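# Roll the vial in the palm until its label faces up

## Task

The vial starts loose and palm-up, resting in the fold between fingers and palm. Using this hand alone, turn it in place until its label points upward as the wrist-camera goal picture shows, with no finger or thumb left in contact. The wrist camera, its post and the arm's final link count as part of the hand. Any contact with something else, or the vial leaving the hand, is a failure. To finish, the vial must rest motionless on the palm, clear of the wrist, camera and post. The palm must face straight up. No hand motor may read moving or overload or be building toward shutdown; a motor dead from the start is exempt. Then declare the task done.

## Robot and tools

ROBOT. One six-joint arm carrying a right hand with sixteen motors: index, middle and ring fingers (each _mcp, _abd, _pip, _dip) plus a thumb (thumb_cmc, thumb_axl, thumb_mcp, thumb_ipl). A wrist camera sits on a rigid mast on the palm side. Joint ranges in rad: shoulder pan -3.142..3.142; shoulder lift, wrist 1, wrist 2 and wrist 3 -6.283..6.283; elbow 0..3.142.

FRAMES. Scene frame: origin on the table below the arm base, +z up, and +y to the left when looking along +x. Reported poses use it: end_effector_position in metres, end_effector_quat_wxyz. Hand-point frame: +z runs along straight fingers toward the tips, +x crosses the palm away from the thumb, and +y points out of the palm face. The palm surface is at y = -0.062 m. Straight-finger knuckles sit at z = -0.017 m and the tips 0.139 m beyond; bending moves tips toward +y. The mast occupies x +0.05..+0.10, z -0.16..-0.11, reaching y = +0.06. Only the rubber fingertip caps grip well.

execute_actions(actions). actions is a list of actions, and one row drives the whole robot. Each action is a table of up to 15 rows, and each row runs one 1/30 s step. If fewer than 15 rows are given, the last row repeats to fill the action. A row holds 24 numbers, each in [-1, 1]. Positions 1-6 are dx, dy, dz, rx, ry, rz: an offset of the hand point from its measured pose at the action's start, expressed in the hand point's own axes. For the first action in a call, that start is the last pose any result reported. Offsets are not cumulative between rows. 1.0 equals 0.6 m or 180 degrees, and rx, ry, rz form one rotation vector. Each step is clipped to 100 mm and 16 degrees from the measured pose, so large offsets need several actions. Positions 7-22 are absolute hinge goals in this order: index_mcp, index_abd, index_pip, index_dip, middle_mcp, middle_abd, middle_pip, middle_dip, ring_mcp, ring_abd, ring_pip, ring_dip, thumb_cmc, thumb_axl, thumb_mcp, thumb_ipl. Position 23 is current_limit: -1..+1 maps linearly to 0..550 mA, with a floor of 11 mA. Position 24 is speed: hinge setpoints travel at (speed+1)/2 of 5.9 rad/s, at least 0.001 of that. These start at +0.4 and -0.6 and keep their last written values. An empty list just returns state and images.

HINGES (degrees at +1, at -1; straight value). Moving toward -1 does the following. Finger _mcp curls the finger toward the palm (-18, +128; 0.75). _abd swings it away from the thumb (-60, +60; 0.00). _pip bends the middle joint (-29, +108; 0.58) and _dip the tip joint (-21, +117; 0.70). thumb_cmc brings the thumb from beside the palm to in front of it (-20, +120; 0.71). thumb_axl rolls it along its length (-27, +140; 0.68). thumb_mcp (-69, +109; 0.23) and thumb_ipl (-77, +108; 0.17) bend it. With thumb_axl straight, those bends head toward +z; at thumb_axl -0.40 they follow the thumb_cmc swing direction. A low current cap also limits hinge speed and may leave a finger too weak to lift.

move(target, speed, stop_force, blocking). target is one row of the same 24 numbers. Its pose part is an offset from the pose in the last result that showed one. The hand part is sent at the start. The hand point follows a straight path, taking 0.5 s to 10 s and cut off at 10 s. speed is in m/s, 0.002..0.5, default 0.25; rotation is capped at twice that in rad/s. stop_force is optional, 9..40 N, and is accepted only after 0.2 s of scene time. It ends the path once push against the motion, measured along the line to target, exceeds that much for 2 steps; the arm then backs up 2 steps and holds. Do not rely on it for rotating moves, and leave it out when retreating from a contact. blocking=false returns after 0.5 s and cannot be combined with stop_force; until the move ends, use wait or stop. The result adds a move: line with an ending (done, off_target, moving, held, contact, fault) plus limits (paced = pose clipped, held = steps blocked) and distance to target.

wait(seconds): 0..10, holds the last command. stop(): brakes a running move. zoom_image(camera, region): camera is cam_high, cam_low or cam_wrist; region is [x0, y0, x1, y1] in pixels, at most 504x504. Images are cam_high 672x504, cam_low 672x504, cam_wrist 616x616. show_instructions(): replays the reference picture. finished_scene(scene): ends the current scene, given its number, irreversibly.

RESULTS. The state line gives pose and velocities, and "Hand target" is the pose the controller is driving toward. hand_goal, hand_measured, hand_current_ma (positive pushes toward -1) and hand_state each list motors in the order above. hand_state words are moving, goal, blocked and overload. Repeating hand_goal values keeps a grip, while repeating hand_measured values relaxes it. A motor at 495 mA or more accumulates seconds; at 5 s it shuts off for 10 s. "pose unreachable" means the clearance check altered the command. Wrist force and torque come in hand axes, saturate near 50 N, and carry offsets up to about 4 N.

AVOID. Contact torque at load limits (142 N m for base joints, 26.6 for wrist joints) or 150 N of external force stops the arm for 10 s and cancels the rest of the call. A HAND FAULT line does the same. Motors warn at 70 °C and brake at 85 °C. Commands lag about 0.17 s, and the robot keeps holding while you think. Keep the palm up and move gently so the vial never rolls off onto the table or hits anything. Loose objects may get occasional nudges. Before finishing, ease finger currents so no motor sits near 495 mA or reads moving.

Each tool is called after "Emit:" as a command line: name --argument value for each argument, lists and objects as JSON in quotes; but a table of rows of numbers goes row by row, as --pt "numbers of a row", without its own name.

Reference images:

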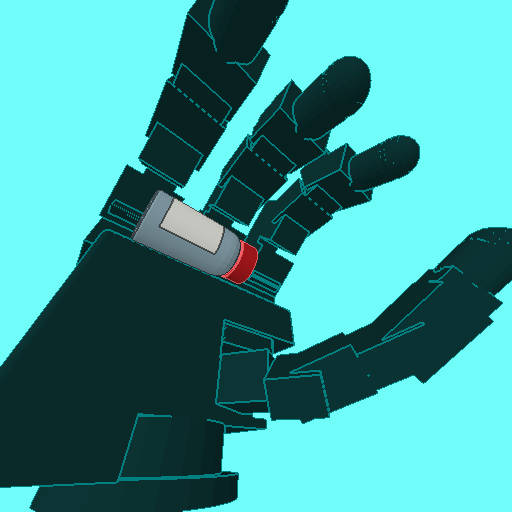

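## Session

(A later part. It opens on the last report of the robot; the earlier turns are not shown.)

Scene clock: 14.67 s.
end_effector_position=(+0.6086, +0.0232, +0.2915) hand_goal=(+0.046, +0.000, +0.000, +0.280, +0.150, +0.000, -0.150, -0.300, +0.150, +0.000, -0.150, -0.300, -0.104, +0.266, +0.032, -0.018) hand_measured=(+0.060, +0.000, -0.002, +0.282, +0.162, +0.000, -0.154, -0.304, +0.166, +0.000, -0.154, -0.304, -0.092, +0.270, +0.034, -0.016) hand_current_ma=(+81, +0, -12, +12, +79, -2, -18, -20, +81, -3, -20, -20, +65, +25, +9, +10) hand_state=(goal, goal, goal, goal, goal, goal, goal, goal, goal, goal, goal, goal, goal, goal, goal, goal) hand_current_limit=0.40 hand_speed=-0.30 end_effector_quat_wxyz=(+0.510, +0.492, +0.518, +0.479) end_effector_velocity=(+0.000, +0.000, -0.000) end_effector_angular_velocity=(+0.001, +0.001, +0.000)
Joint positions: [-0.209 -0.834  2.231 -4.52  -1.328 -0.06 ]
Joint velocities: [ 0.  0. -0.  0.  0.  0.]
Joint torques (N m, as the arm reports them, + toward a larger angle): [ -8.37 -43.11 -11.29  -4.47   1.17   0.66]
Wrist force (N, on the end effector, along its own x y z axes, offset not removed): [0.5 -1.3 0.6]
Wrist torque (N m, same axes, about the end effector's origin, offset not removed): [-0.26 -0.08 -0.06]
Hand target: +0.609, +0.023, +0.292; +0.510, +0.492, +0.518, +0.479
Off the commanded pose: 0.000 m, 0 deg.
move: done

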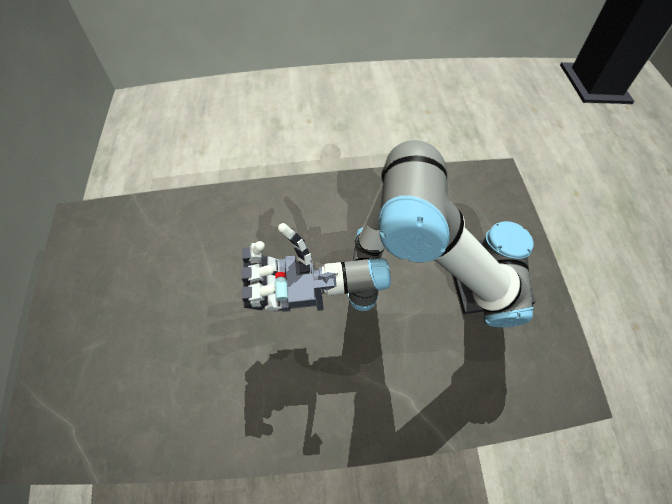

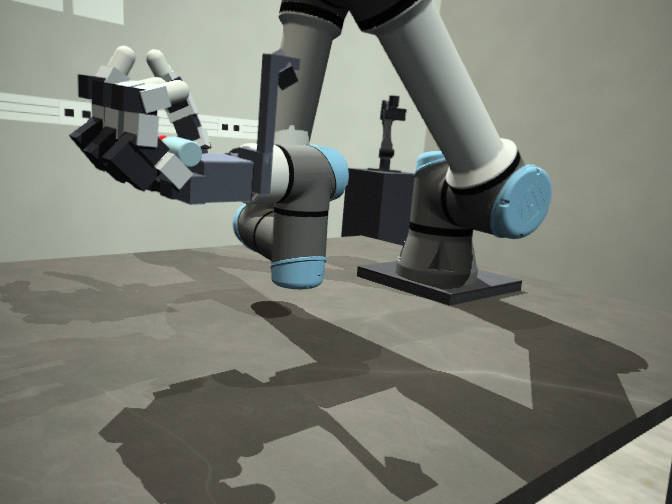

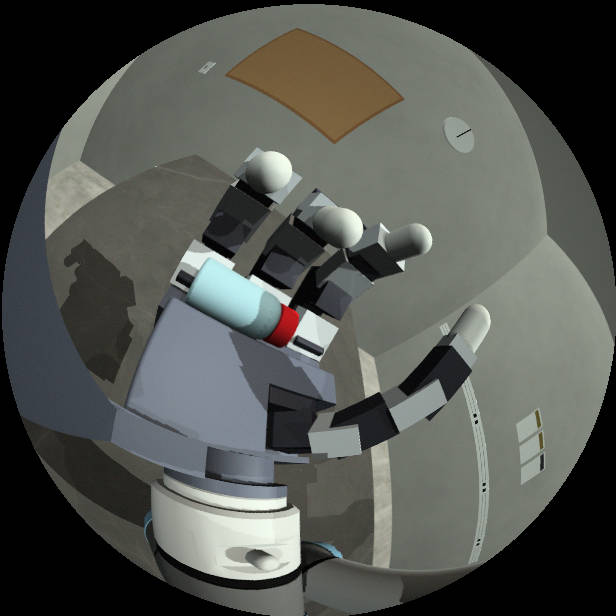

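Emit:
execute_actions --actions '[[[0,0,0,0,0,0,0.046,0,0,0.28,0.1,0,-0.75,-0.3,0.1,0,-0.75,-0.3,-0.104,0.266,0.032,-0.018,0.4,-0.3]],[[0,0,0,0,0,0,0.046,0,0,0.28,0.1,0,-0.68,-0.6,0.1,0,-0.68,-0.6,-0.104,0.266,0.032,-0.018,0.4,-0.6]],[[0,0,0,0,0,0,0.046,0,0,0.28,0.1,0,-0.58,-0.8,0.1,0,-0.58,-0.8,-0.104,0.266,0.032,-0.018,0.4,-0.7]],[[0,0,0,0,0,0,0.046,0,0,0.28,0.1,0,-0.48,-1,0.1,0,-0.48,-1,-0.104,0.266,0.032,-0.018,0.4,-0.7]]]'

Emit:
execute_actions --actions '[[[0,0,0,0,0,0,0.046,0,0,0.28,0.1,0,-0.36,-1,0.1,0,-0.36,-1,-0.104,0.266,0.032,-0.018,0.4,-0.8]],[[0,0,0,0,0,0,0.046,0,0,0.28,0.1,0,-0.15,-1,0.1,0,-0.15,-1,-0.104,0.266,0.032,-0.018,0.4,-0.7]]]'

Scene clock: 17.17 s.
end_effector_position=(+0.6086, +0.0232, +0.2915) hand_goal=(+0.046, +0.000, +0.000, +0.280, +0.100, +0.000, -0.480, -1.000, +0.100, +0.000, -0.480, -1.000, -0.104, +0.266, +0.032, -0.018) hand_measured=(+0.060, +0.000, -0.002, +0.282, +0.110, +0.000, -0.446, -0.772, +0.112, +0.000, -0.442, -0.768, -0.092, +0.270, +0.034, -0.016) hand_current_ma=(+81, +0, -12, +12, +65, -2, +178, +385, +67, -3, +195, +385, +65, +25, +9, +10) hand_state=(goal, goal, goal, goal, goal, goal, blocked, blocked, goal, goal, blocked, blocked, goal, goal, goal, goal) hand_current_limit=0.40 hand_speed=-0.70 end_effector_quat_wxyz=(+0.510, +0.492, +0.518, +0.479) end_effector_velocity=(-0.000, -0.001, +0.000) end_effector_angular_velocity=(+0.000, -0.001, -0.001)
Joint positions: [-0.209 -0.834  2.231 -4.52  -1.328 -0.06 ]
Joint velocities: [-0.001 -0.     0.    -0.001  0.     0.   ]
Joint torques (N m, as the arm reports them, + toward a larger angle): [ -8.78 -43.19 -11.78  -4.38   1.12   0.75]
Wrist force (N, on the end effector, along its own x y z axes, offset not removed): [-1.8 -1.4 -0.1]
Wrist torque (N m, same axes, about the end effector's origin, offset not removed): [-0.23 0.23 -0.34]
Hand target: +0.609, +0.023, +0.292; +0.510, +0.492, +0.518, +0.479
Off the commanded pose: 0.000 m, 0 deg.

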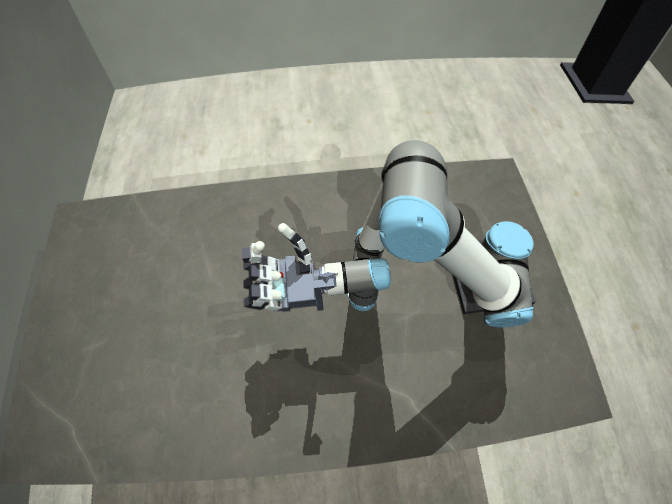

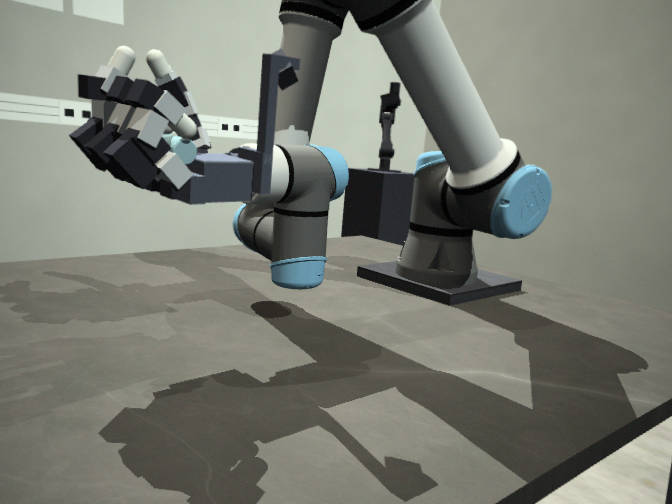

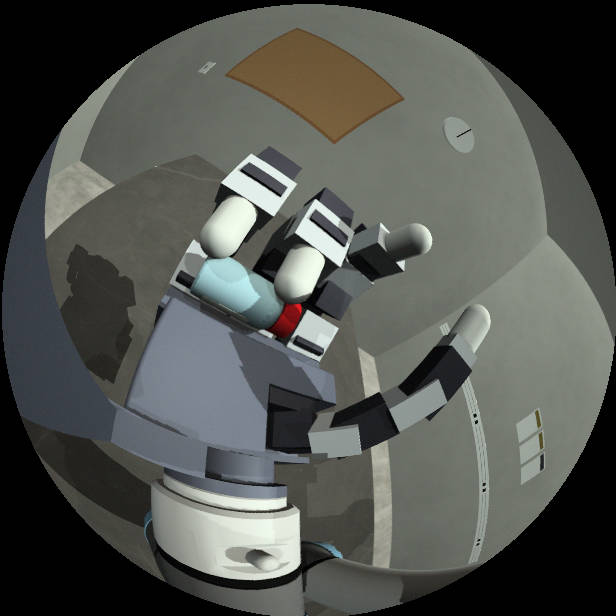

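Scene clock: 18.17 s.
end_effector_position=(+0.6086, +0.0232, +0.2915) hand_goal=(+0.046, +0.000, +0.000, +0.280, +0.100, +0.000, -0.150, -1.000, +0.100, +0.000, -0.150, -1.000, -0.104, +0.266, +0.032, -0.018) hand_measured=(+0.060, +0.000, -0.002, +0.282, +0.110, +0.000, -0.154, -0.998, +0.112, +0.000, -0.154, -0.998, -0.092, +0.270, +0.034, -0.016) hand_current_ma=(+81, +0, -12, +12, +65, -2, -19, +11, +67, -3, -21, +11, +65, +25, +9, +10) hand_state=(goal, goal, goal, goal, goal, goal, goal, goal, goal, goal, goal, goal, goal, goal, goal, goal) hand_current_limit=0.40 hand_speed=-0.70 end_effector_quat_wxyz=(+0.510, +0.492, +0.518, +0.479) end_effector_velocity=(+0.000, +0.000, +0.000) end_effector_angular_velocity=(+0.001, +0.000, +0.001)
Joint positions: [-0.209 -0.834  2.231 -4.52  -1.328 -0.06 ]
Joint velocities: [ 0.001 -0.    -0.     0.001  0.     0.001]
Joint torques (N m, as the arm reports them, + toward a larger angle): [ -8.9  -42.17 -11.65  -4.43   1.22   0.73]
Wrist force (N, on the end effector, along its own x y z axes, offset not removed): [-0.5 -0.7 0.5]
Wrist torque (N m, same axes, about the end effector's origin, offset not removed): [-0.19 0.00 -0.19]
Hand target: +0.609, +0.023, +0.292; +0.510, +0.492, +0.518, +0.479
Off the commanded pose: 0.000 m, 0 deg.

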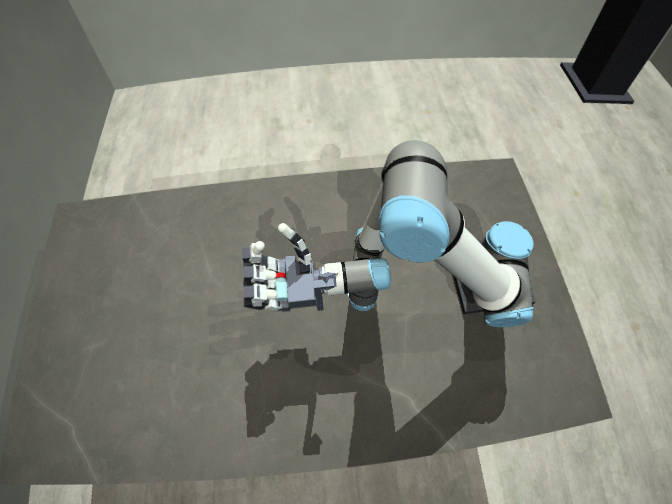

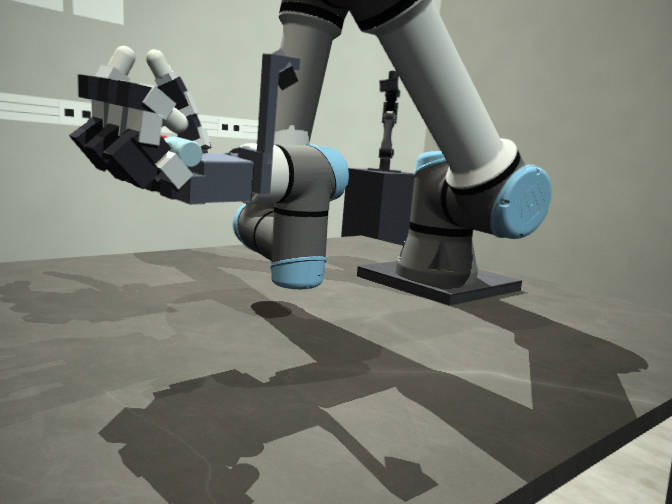

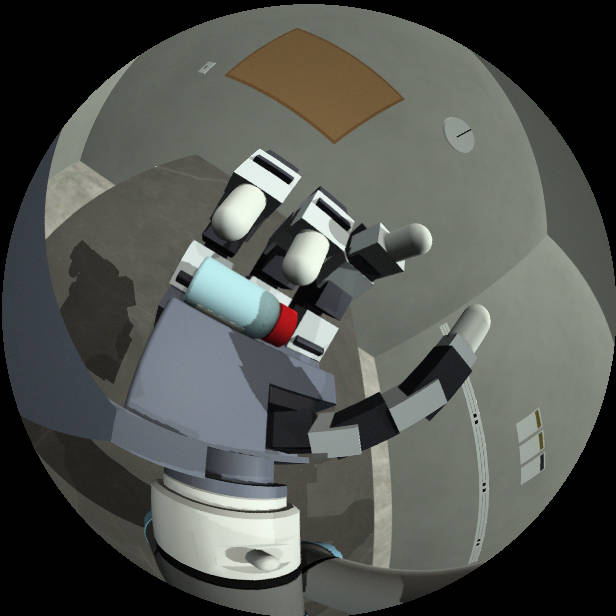

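Net progress. Repeat twice.

Emit:
execute_actions --actions '[[[0,0,0,0,0,0,0.046,0,0,0.28,0.1,0,-0.15,-0.3,0.1,0,-0.15,-0.3,-0.104,0.266,0.032,-0.018,0.4,0]],[[0,0,0,0,0,0,0.046,0,0,0.28,0.1,0,-0.75,-0.3,0.1,0,-0.75,-0.3,-0.104,0.266,0.032,-0.018,0.4,-0.3]],[[0,0,0,0,0,0,0.046,0,0,0.28,0.1,0,-0.68,-0.6,0.1,0,-0.68,-0.6,-0.104,0.266,0.032,-0.018,0.4,-0.6]],[[0,0,0,0,0,0,0.046,0,0,0.28,0.1,0,-0.58,-0.8,0.1,0,-0.58,-0.8,-0.104,0.266,0.032,-0.018,0.4,-0.7]],[[0,0,0,0,0,0,0.046,0,0,0.28,0.1,0,-0.48,-1,0.1,0,-0.48,-1,-0.104,0.266,0.032,-0.018,0.4,-0.7]],[[0,0,0,0,0,0,0.046,0,0,0.28,0.1,0,-0.36,-1,0.1,0,-0.36,-1,-0.104,0.266,0.032,-0.018,0.4,-0.8]],[[0,0,0,0,0,0,0.046,0,0,0.28,0.1,0,-0.15,-1,0.1,0,-0.15,-1,-0.104,0.266,0.032,-0.018,0.4,-0.7]],[[0,0,0,0,0,0,0.046,0,0,0.28,0.1,0,-0.15,-0.3,0.1,0,-0.15,-0.3,-0.104,0.266,0.032,-0.018,0.4,0]],[[0,0,0,0,0,0,0.046,0,0,0.28,0.1,0,-0.75,-0.3,0.1,0,-0.75,-0.3,-0.104,0.266,0.032,-0.018,0.4,-0.3]],[[0,0,0,0,0,0,0.046,0,0,0.28,0.1,0,-0.68,-0.6,0.1,0,-0.68,-0.6,-0.104,0.266,0.032,-0.018,0.4,-0.6]],[[0,0,0,0,0,0,0.046,0,0,0.28,0.1,0,-0.58,-0.8,0.1,0,-0.58,-0.8,-0.104,0.266,0.032,-0.018,0.4,-0.7]],[[0,0,0,0,0,0,0.046,0,0,0.28,0.1,0,-0.48,-1,0.1,0,-0.48,-1,-0.104,0.266,0.032,-0.018,0.4,-0.7]],[[0,0,0,0,0,0,0.046,0,0,0.28,0.1,0,-0.36,-1,0.1,0,-0.36,-1,-0.104,0.266,0.032,-0.018,0.4,-0.8]],[[0,0,0,0,0,0,0.046,0,0,0.28,0.1,0,-0.15,-1,0.1,0,-0.15,-1,-0.104,0.266,0.032,-0.018,0.4,-0.7]]]'

Scene clock: 25.77 s.
end_effector_position=(+0.6086, +0.0232, +0.2915) hand_goal=(+0.046, +0.000, +0.000, +0.280, +0.100, +0.000, -0.150, -1.000, +0.100, +0.000, -0.150, -1.000, -0.104, +0.266, +0.032, -0.018) hand_measured=(+0.060, +0.000, -0.002, +0.282, +0.110, +0.000, -0.154, -0.998, +0.112, +0.000, -0.154, -0.998, -0.092, +0.270, +0.034, -0.016) hand_current_ma=(+81, +0, -12, +12, +62, -4, -19, +11, +69, -1, -21, +11, +65, +25, +9, +10) hand_state=(goal, goal, goal, goal, goal, goal, goal, goal, goal, goal, goal, goal, goal, goal, goal, goal) hand_current_limit=0.40 hand_speed=-0.70 end_effector_quat_wxyz=(+0.510, +0.492, +0.518, +0.479) end_effector_velocity=(-0.000, -0.001, +0.000) end_effector_angular_velocity=(-0.000, -0.000, -0.002)
Joint positions: [-0.209 -0.834  2.231 -4.52  -1.328 -0.06 ]
Joint velocities: [-0.002 -0.     0.    -0.     0.    -0.   ]
Joint torques (N m, as the arm reports them, + toward a larger angle): [ -8.35 -42.68 -11.82  -4.33   1.17   0.77]
Wrist force (N, on the end effector, along its own x y z axes, offset not removed): [-1.9 -2.5 -0.6]
Wrist torque (N m, same axes, about the end effector's origin, offset not removed): [-0.44 0.26 -0.27]
Hand target: +0.609, +0.023, +0.292; +0.510, +0.492, +0.518, +0.479
Off the commanded pose: 0.000 m, 0 deg.

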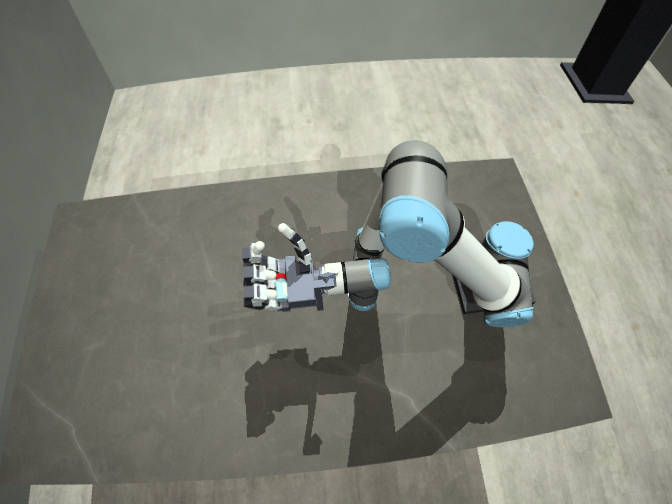

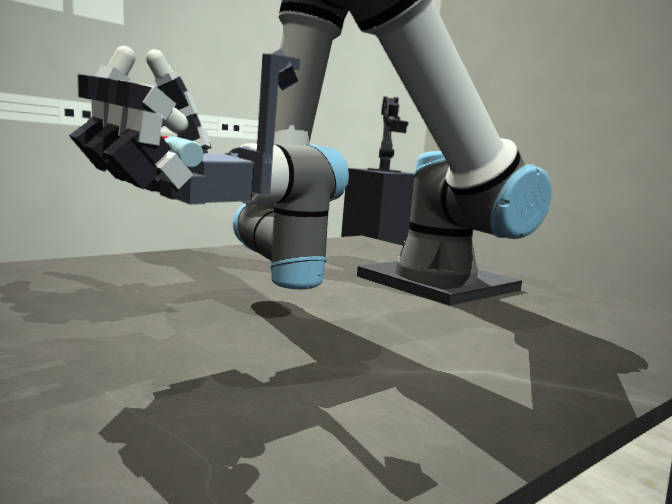

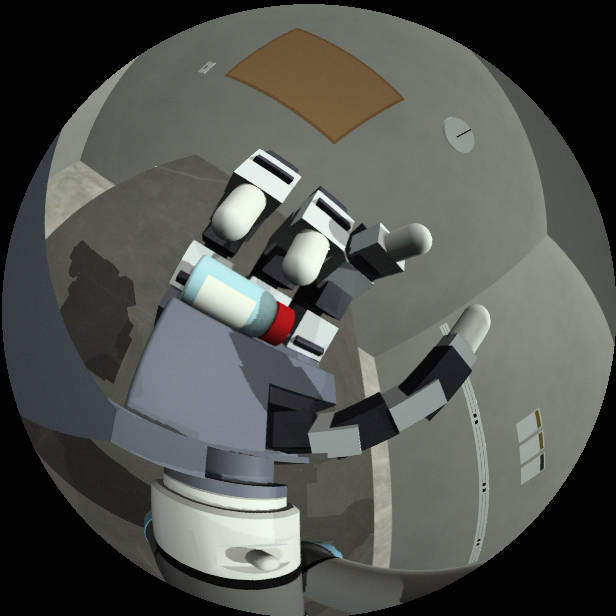

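Emit:
execute_actions --actions '[[[0,0,0,0,0,0.018,0.046,0,0,0.28,0.1,0,-0.15,-0.3,0.1,0,-0.15,-0.3,-0.104,0.266,0.032,-0.018,0.4,0]],[[0,0,0,0,0,0,0.046,0,0,0.28,0.1,0,-0.75,-0.3,0.1,0,-0.75,-0.3,-0.104,0.266,0.032,-0.018,0.4,-0.3]],[[0,0,0,0,0,0,0.046,0,0,0.28,0.1,0,-0.68,-0.6,0.1,0,-0.68,-0.6,-0.104,0.266,0.032,-0.018,0.4,-0.6]],[[0,0,0,0,0,0,0.046,0,0,0.28,0.1,0,-0.58,-0.8,0.1,0,-0.58,-0.8,-0.104,0.266,0.032,-0.018,0.4,-0.7]],[[0,0,0,0,0,0,0.046,0,0,0.28,0.1,0,-0.48,-1,0.1,0,-0.48,-1,-0.104,0.266,0.032,-0.018,0.4,-0.7]],[[0,0,0,0,0,0,0.046,0,0,0.28,0.1,0,-0.36,-1,0.1,0,-0.36,-1,-0.104,0.266,0.032,-0.018,0.4,-0.8]],[[0,0,0,0,0,0,0.046,0,0,0.28,0.1,0,-0.15,-1,0.1,0,-0.15,-1,-0.104,0.266,0.032,-0.018,0.4,-0.7]],[[0,0,0,0,0,0,0.046,0,0,0.28,0.1,0,-0.15,-0.3,0.1,0,-0.15,-0.3,-0.104,0.266,0.032,-0.018,0.4,0]],[[0,0,0,0,0,0,0.046,0,0,0.28,0.1,0,-0.75,-0.3,0.1,0,-0.75,-0.3,-0.104,0.266,0.032,-0.018,0.4,-0.3]],[[0,0,0,0,0,0,0.046,0,0,0.28,0.1,0,-0.68,-0.6,0.1,0,-0.68,-0.6,-0.104,0.266,0.032,-0.018,0.4,-0.6]],[[0,0,0,0,0,0,0.046,0,0,0.28,0.1,0,-0.58,-0.8,0.1,0,-0.58,-0.8,-0.104,0.266,0.032,-0.018,0.4,-0.7]],[[0,0,0,0,0,0,0.046,0,0,0.28,0.1,0,-0.48,-1,0.1,0,-0.48,-1,-0.104,0.266,0.032,-0.018,0.4,-0.7]],[[0,0,0,0,0,0,0.046,0,0,0.28,0.1,0,-0.36,-1,0.1,0,-0.36,-1,-0.104,0.266,0.032,-0.018,0.4,-0.8]],[[0,0,0,0,0,0,0.046,0,0,0.28,0.1,0,-0.15,-1,0.1,0,-0.15,-1,-0.104,0.266,0.032,-0.018,0.4,-0.7]],[[0,0,0,0,0,0,0.046,0,0,0.28,0.1,0,0,-0.3,0.1,0,0,-0.3,-0.104,0.266,0.032,-0.018,0.4,0]]]'

Emit:
zoom_image --camera "cam_high" --region '[220,230,340,320]'

Scene clock: 33.90 s.
end_effector_position=(+0.6087, +0.0232, +0.2915) hand_goal=(+0.046, +0.000, +0.000, +0.280, +0.100, +0.000, +0.000, -0.300, +0.100, +0.000, +0.000, -0.300, -0.104, +0.266, +0.032, -0.018) hand_measured=(+0.060, +0.000, -0.002, +0.282, +0.110, -0.002, -0.002, -0.550, +0.112, +0.000, -0.004, -0.494, -0.092, +0.270, +0.034, -0.016) hand_current_ma=(+81, +0, -12, +12, +60, -8, -15, -59, +65, -1, -17, -66, +62, +25, +9, +10) hand_state=(goal, goal, goal, goal, goal, goal, goal, moving, goal, goal, goal, moving, goal, goal, goal, goal) hand_current_limit=0.40 hand_speed=0.00 end_effector_quat_wxyz=(+0.497, +0.506, +0.504, +0.494) end_effector_velocity=(-0.000, -0.000, +0.000) end_effector_angular_velocity=(+0.001, -0.000, -0.000)
Joint positions: [-0.196 -0.837  2.23  -4.516 -1.341 -0.003]
Joint velocities: [-0.    -0.     0.    -0.     0.     0.001]
Joint torques (N m, as the arm reports them, + toward a larger angle): [  3.99 -45.39 -15.1   -0.39  -0.46  -0.42]
Wrist force (N, on the end effector, along its own x y z axes, offset not removed): [-1.9 -1.2 0.7]
Wrist torque (N m, same axes, about the end effector's origin, offset not removed): [-0.31 0.25 -0.23]
Hand target: +0.609, +0.023, +0.292; +0.497, +0.506, +0.504, +0.494
Off the commanded pose: 0.000 m, 0 deg.

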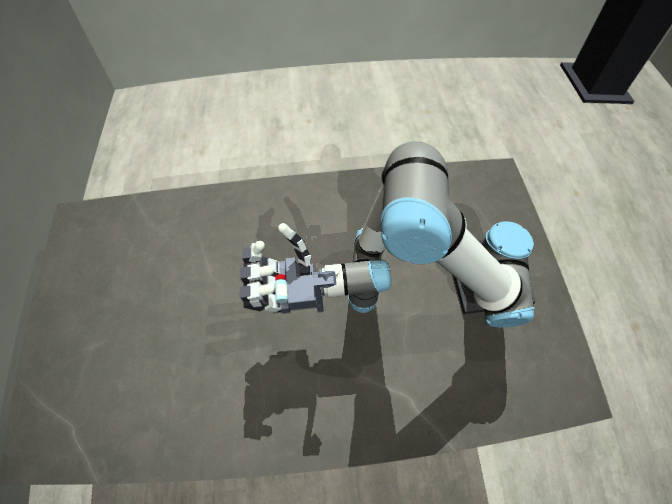

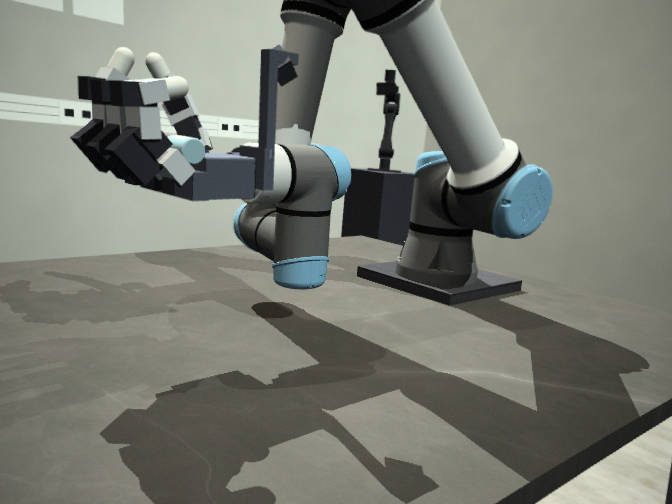

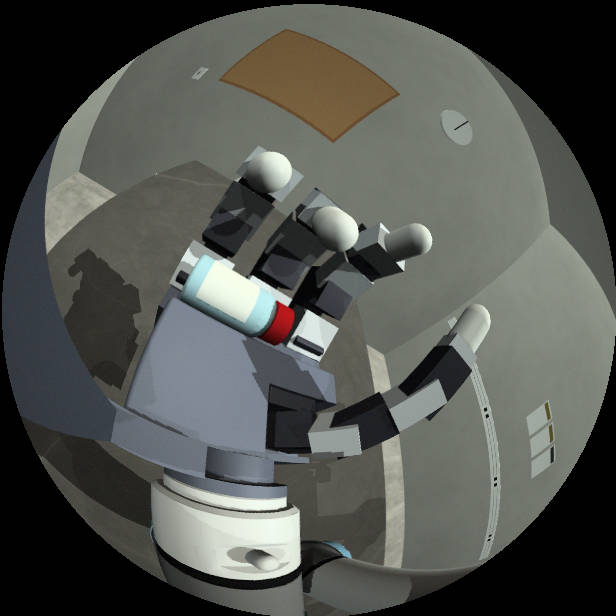

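Region (220, 230, 340, 320) of cam_high's 672x504 image, scaled by 4.200, with more detail than that image has; it fills the top 378 rows of this view, and the rest is white.

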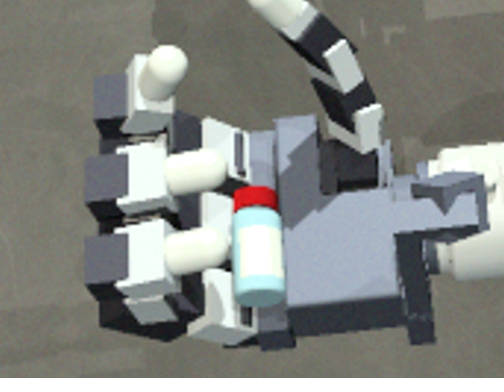

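Emit:
execute_actions --actions '[[[0,0,0,0,0,0,0.046,0,0,0.28,0.1,0,-0.52,-0.5,0.1,0,-0.52,-0.5,-0.104,0.266,0.032,-0.018,0.4,-0.3]],[[0,0,0,0,0,0,0.046,0,0,0.28,0.1,0,-0.48,-1,0.1,0,-0.48,-1,-0.104,0.266,0.032,-0.018,0.4,-0.6]],[[0,0,0,0,0,0,0.046,0,0,0.28,0.1,0,-0.36,-1,0.1,0,-0.36,-1,-0.104,0.266,0.032,-0.018,0.4,-0.8]],[[0,0,0,0,0,0,0.046,0,0,0.28,0.1,0,-0.1,-1,0.1,0,-0.1,-1,-0.104,0.266,0.032,-0.018,0.4,-0.7]]]'

Emit:
wait --seconds 1

Scene clock: 36.17 s.
end_effector_position=(+0.6087, +0.0232, +0.2915) hand_goal=(+0.046, +0.000, +0.000, +0.280, +0.100, +0.000, -0.100, -1.000, +0.100, +0.000, -0.100, -1.000, -0.104, +0.266, +0.032, -0.018) hand_measured=(+0.060, +0.000, -0.002, +0.282, +0.110, -0.002, -0.104, -0.998, +0.116, +0.000, -0.104, -0.998, -0.092, +0.270, +0.034, -0.016) hand_current_ma=(+81, +0, -12, +12, +60, -8, -16, +11, +81, -1, -17, +11, +62, +25, +9, +10) hand_state=(goal, goal, goal, goal, goal, goal, moving, goal, goal, goal, moving, goal, goal, goal, goal, goal) hand_current_limit=0.40 hand_speed=-0.70 end_effector_quat_wxyz=(+0.497, +0.506, +0.504, +0.494) end_effector_velocity=(+0.000, +0.001, +0.000) end_effector_angular_velocity=(-0.001, -0.000, +0.001)
Joint positions: [-0.196 -0.837  2.23  -4.516 -1.341 -0.003]
Joint velocities: [ 0.001 -0.    -0.     0.     0.    -0.001]
Joint torques (N m, as the arm reports them, + toward a larger angle): [  4.33 -45.32 -15.27  -0.49  -0.48  -0.52]
Wrist force (N, on the end effector, along its own x y z axes, offset not removed): [-1.6 -2.2 0.3]
Wrist torque (N m, same axes, about the end effector's origin, offset not removed): [-0.40 0.18 -0.27]
Hand target: +0.609, +0.023, +0.292; +0.497, +0.506, +0.504, +0.494
Off the commanded pose: 0.000 m, 0 deg.

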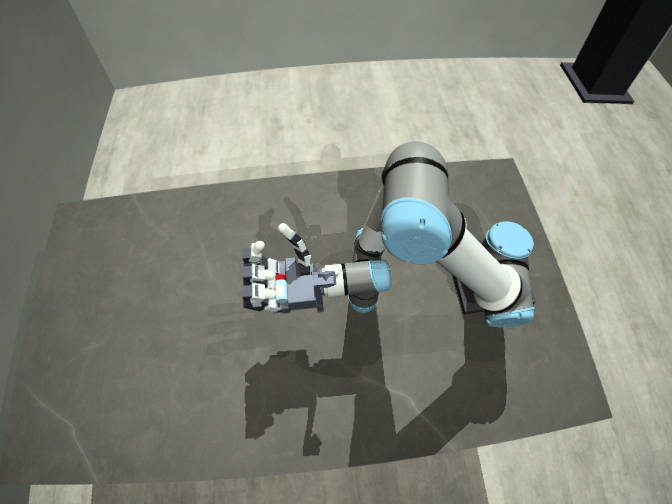

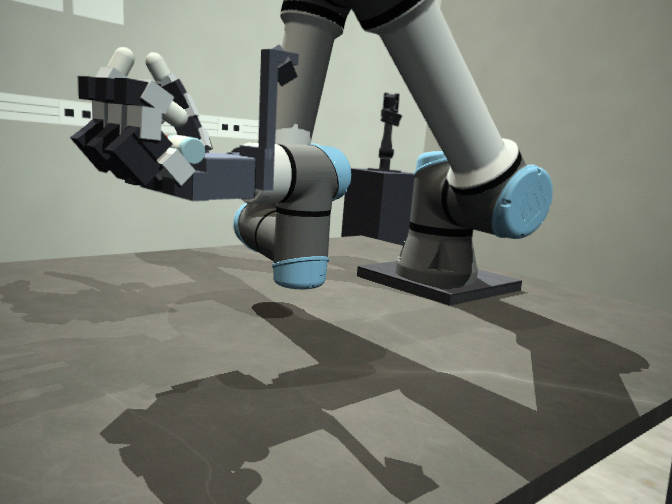

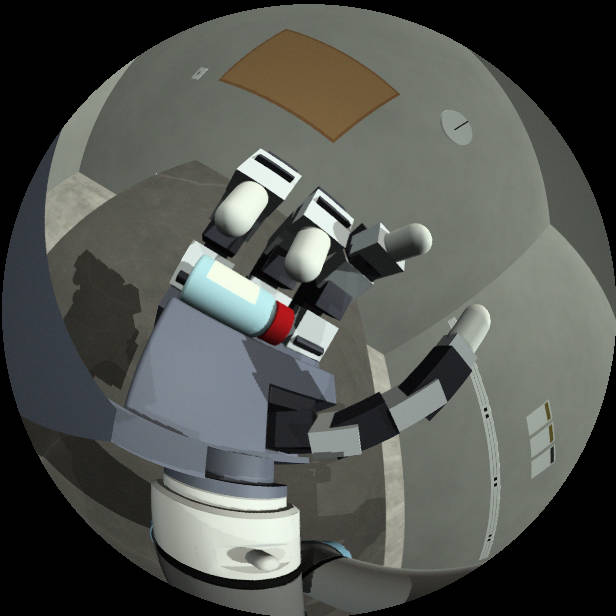

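Scene clock: 37.17 s.
end_effector_position=(+0.6087, +0.0232, +0.2915) hand_goal=(+0.046, +0.000, +0.000, +0.280, +0.100, +0.000, -0.100, -1.000, +0.100, +0.000, -0.100, -1.000, -0.104, +0.266, +0.032, -0.018) hand_measured=(+0.060, +0.000, -0.002, +0.282, +0.110, -0.002, -0.104, -0.998, +0.116, +0.000, -0.104, -0.998, -0.092, +0.270, +0.034, -0.016) hand_current_ma=(+81, +0, -12, +12, +60, -8, -18, +11, +81, -1, -19, +11, +62, +25, +9, +10) hand_state=(goal, goal, goal, goal, goal, goal, goal, goal, goal, goal, goal, goal, goal, goal, goal, goal) hand_current_limit=0.40 hand_speed=-0.70 end_effector_quat_wxyz=(+0.497, +0.506, +0.504, +0.494) end_effector_velocity=(-0.000, -0.000, -0.000) end_effector_angular_velocity=(+0.000, +0.000, -0.001)
Joint positions: [-0.196 -0.837  2.23  -4.516 -1.341 -0.003]
Joint velocities: [-0.001  0.     0.    -0.    -0.     0.   ]
Joint torques (N m, as the arm reports them, + toward a larger angle): [  3.74 -45.34 -14.84  -0.55  -0.63  -0.45]
Wrist force (N, on the end effector, along its own x y z axes, offset not removed): [0.5 -2.2 0.0]
Wrist torque (N m, same axes, about the end effector's origin, offset not removed): [-0.33 0.02 -0.12]
Hand target: +0.609, +0.023, +0.292; +0.497, +0.506, +0.504, +0.494
Off the commanded pose: 0.000 m, 0 deg.
wait: 1.00 s; at rest by 0.17 s

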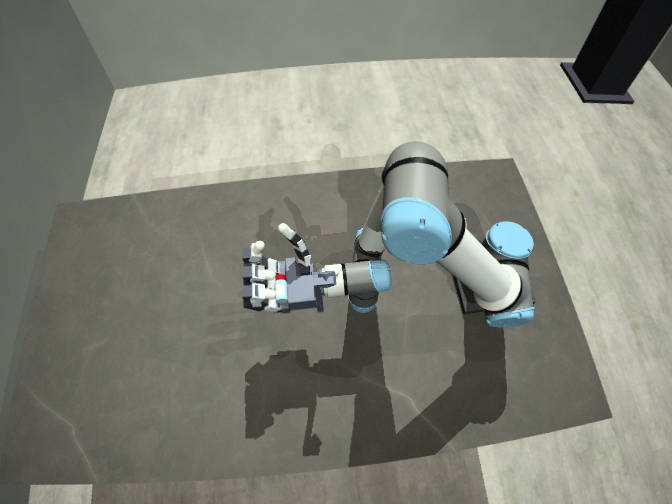

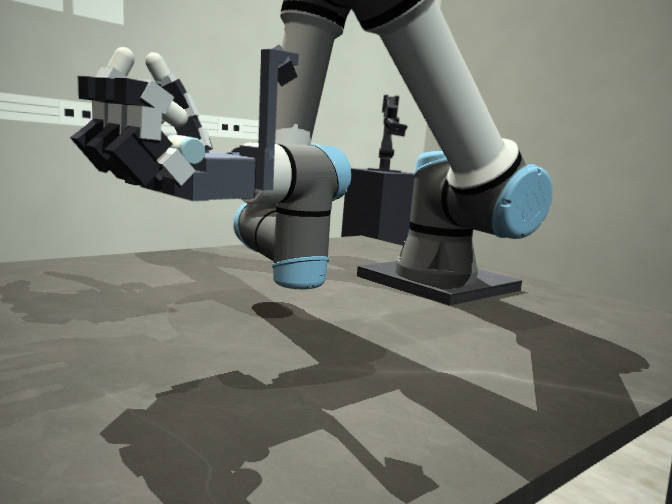

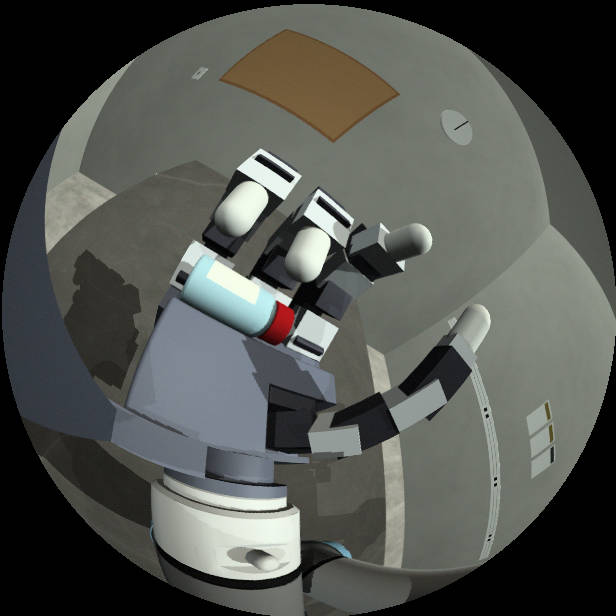

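Overshot ~25°. Short reverse stroke, from nearer the top.

Emit:
execute_actions --actions '[[[0,0,0,0,0,0,0.046,0,0,0.28,0.1,0,-0.5,-0.85,0.1,0,-0.5,-0.85,-0.104,0.266,0.032,-0.018,0.4,-0.5]],[[0,0,0,0,0,0,0.046,0,0,0.28,0.1,0,-0.6,-0.6,0.1,0,-0.6,-0.6,-0.104,0.266,0.032,-0.018,0.4,-0.75]],[[0,0,0,0,0,0,0.046,0,0,0.28,0.1,0,-0.1,-0.4,0.1,0,-0.1,-0.4,-0.104,0.266,0.032,-0.018,0.4,-0.4]],[[0,0,0,0,0,0,0.046,0,0,0.28,0.1,0,-0.1,-0.4,0.1,0,-0.1,-0.4,-0.104,0.266,0.032,-0.018,0.4,-0.4]]]'

Scene clock: 39.37 s.
end_effector_position=(+0.6087, +0.0232, +0.2915) hand_goal=(+0.046, +0.000, +0.000, +0.280, +0.100, +0.000, -0.100, -0.400, +0.100, +0.000, -0.100, -0.400, -0.104, +0.266, +0.032, -0.018) hand_measured=(+0.060, +0.000, -0.002, +0.282, +0.112, +0.000, -0.104, -0.404, +0.114, +0.000, -0.104, -0.404, -0.092, +0.270, +0.034, -0.016) hand_current_ma=(+81, +0, -12, +12, +75, -3, -18, -20, +78, -1, -20, -20, +62, +25, +9, +10) hand_state=(goal, goal, goal, goal, goal, goal, goal, goal, goal, goal, goal, goal, goal, goal, goal, goal) hand_current_limit=0.40 hand_speed=-0.40 end_effector_quat_wxyz=(+0.497, +0.506, +0.504, +0.494) end_effector_velocity=(-0.000, +0.001, +0.000) end_effector_angular_velocity=(+0.001, -0.001, +0.002)
Joint positions: [-0.196 -0.837  2.23  -4.516 -1.341 -0.003]
Joint velocities: [ 0.001 -0.     0.    -0.001  0.001  0.002]
Joint torques (N m, as the arm reports them, + toward a larger angle): [  4.24 -45.51 -15.43  -0.46  -0.51  -0.46]
Wrist force (N, on the end effector, along its own x y z axes, offset not removed): [-1.2 -0.9 0.9]
Wrist torque (N m, same axes, about the end effector's origin, offset not removed): [-0.23 0.20 -0.22]
Hand target: +0.609, +0.023, +0.292; +0.497, +0.506, +0.504, +0.494
Off the commanded pose: 0.000 m, 0 deg.

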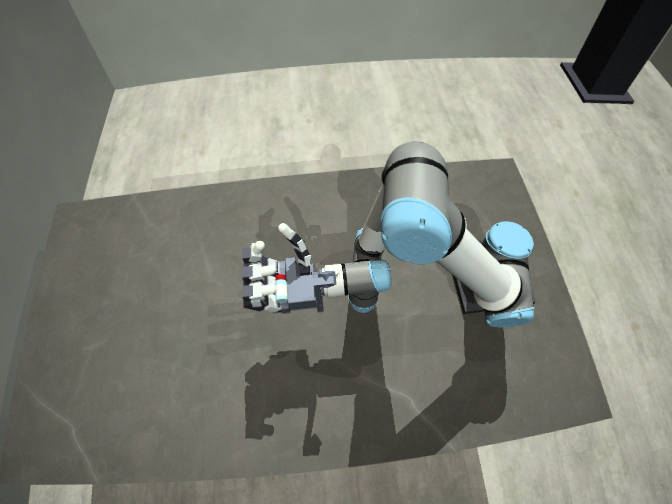

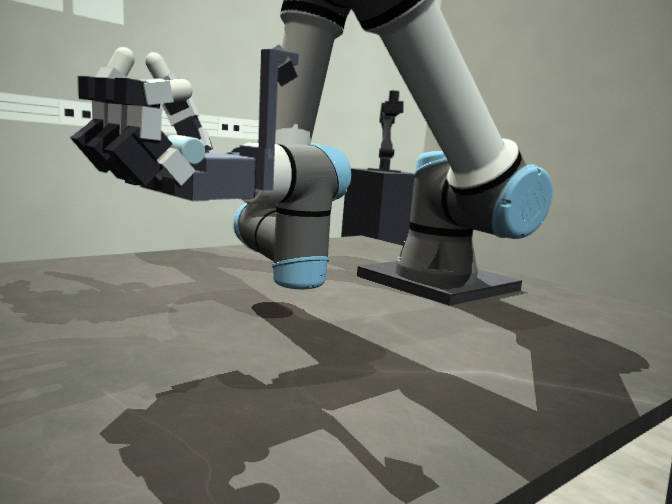

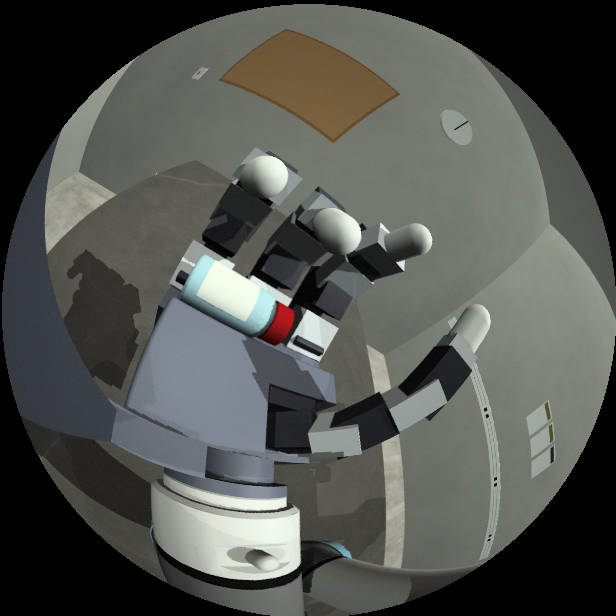

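Within roughly 10–15°.

Emit:
finished_scene --scene 1

The scene is finished: the task was done.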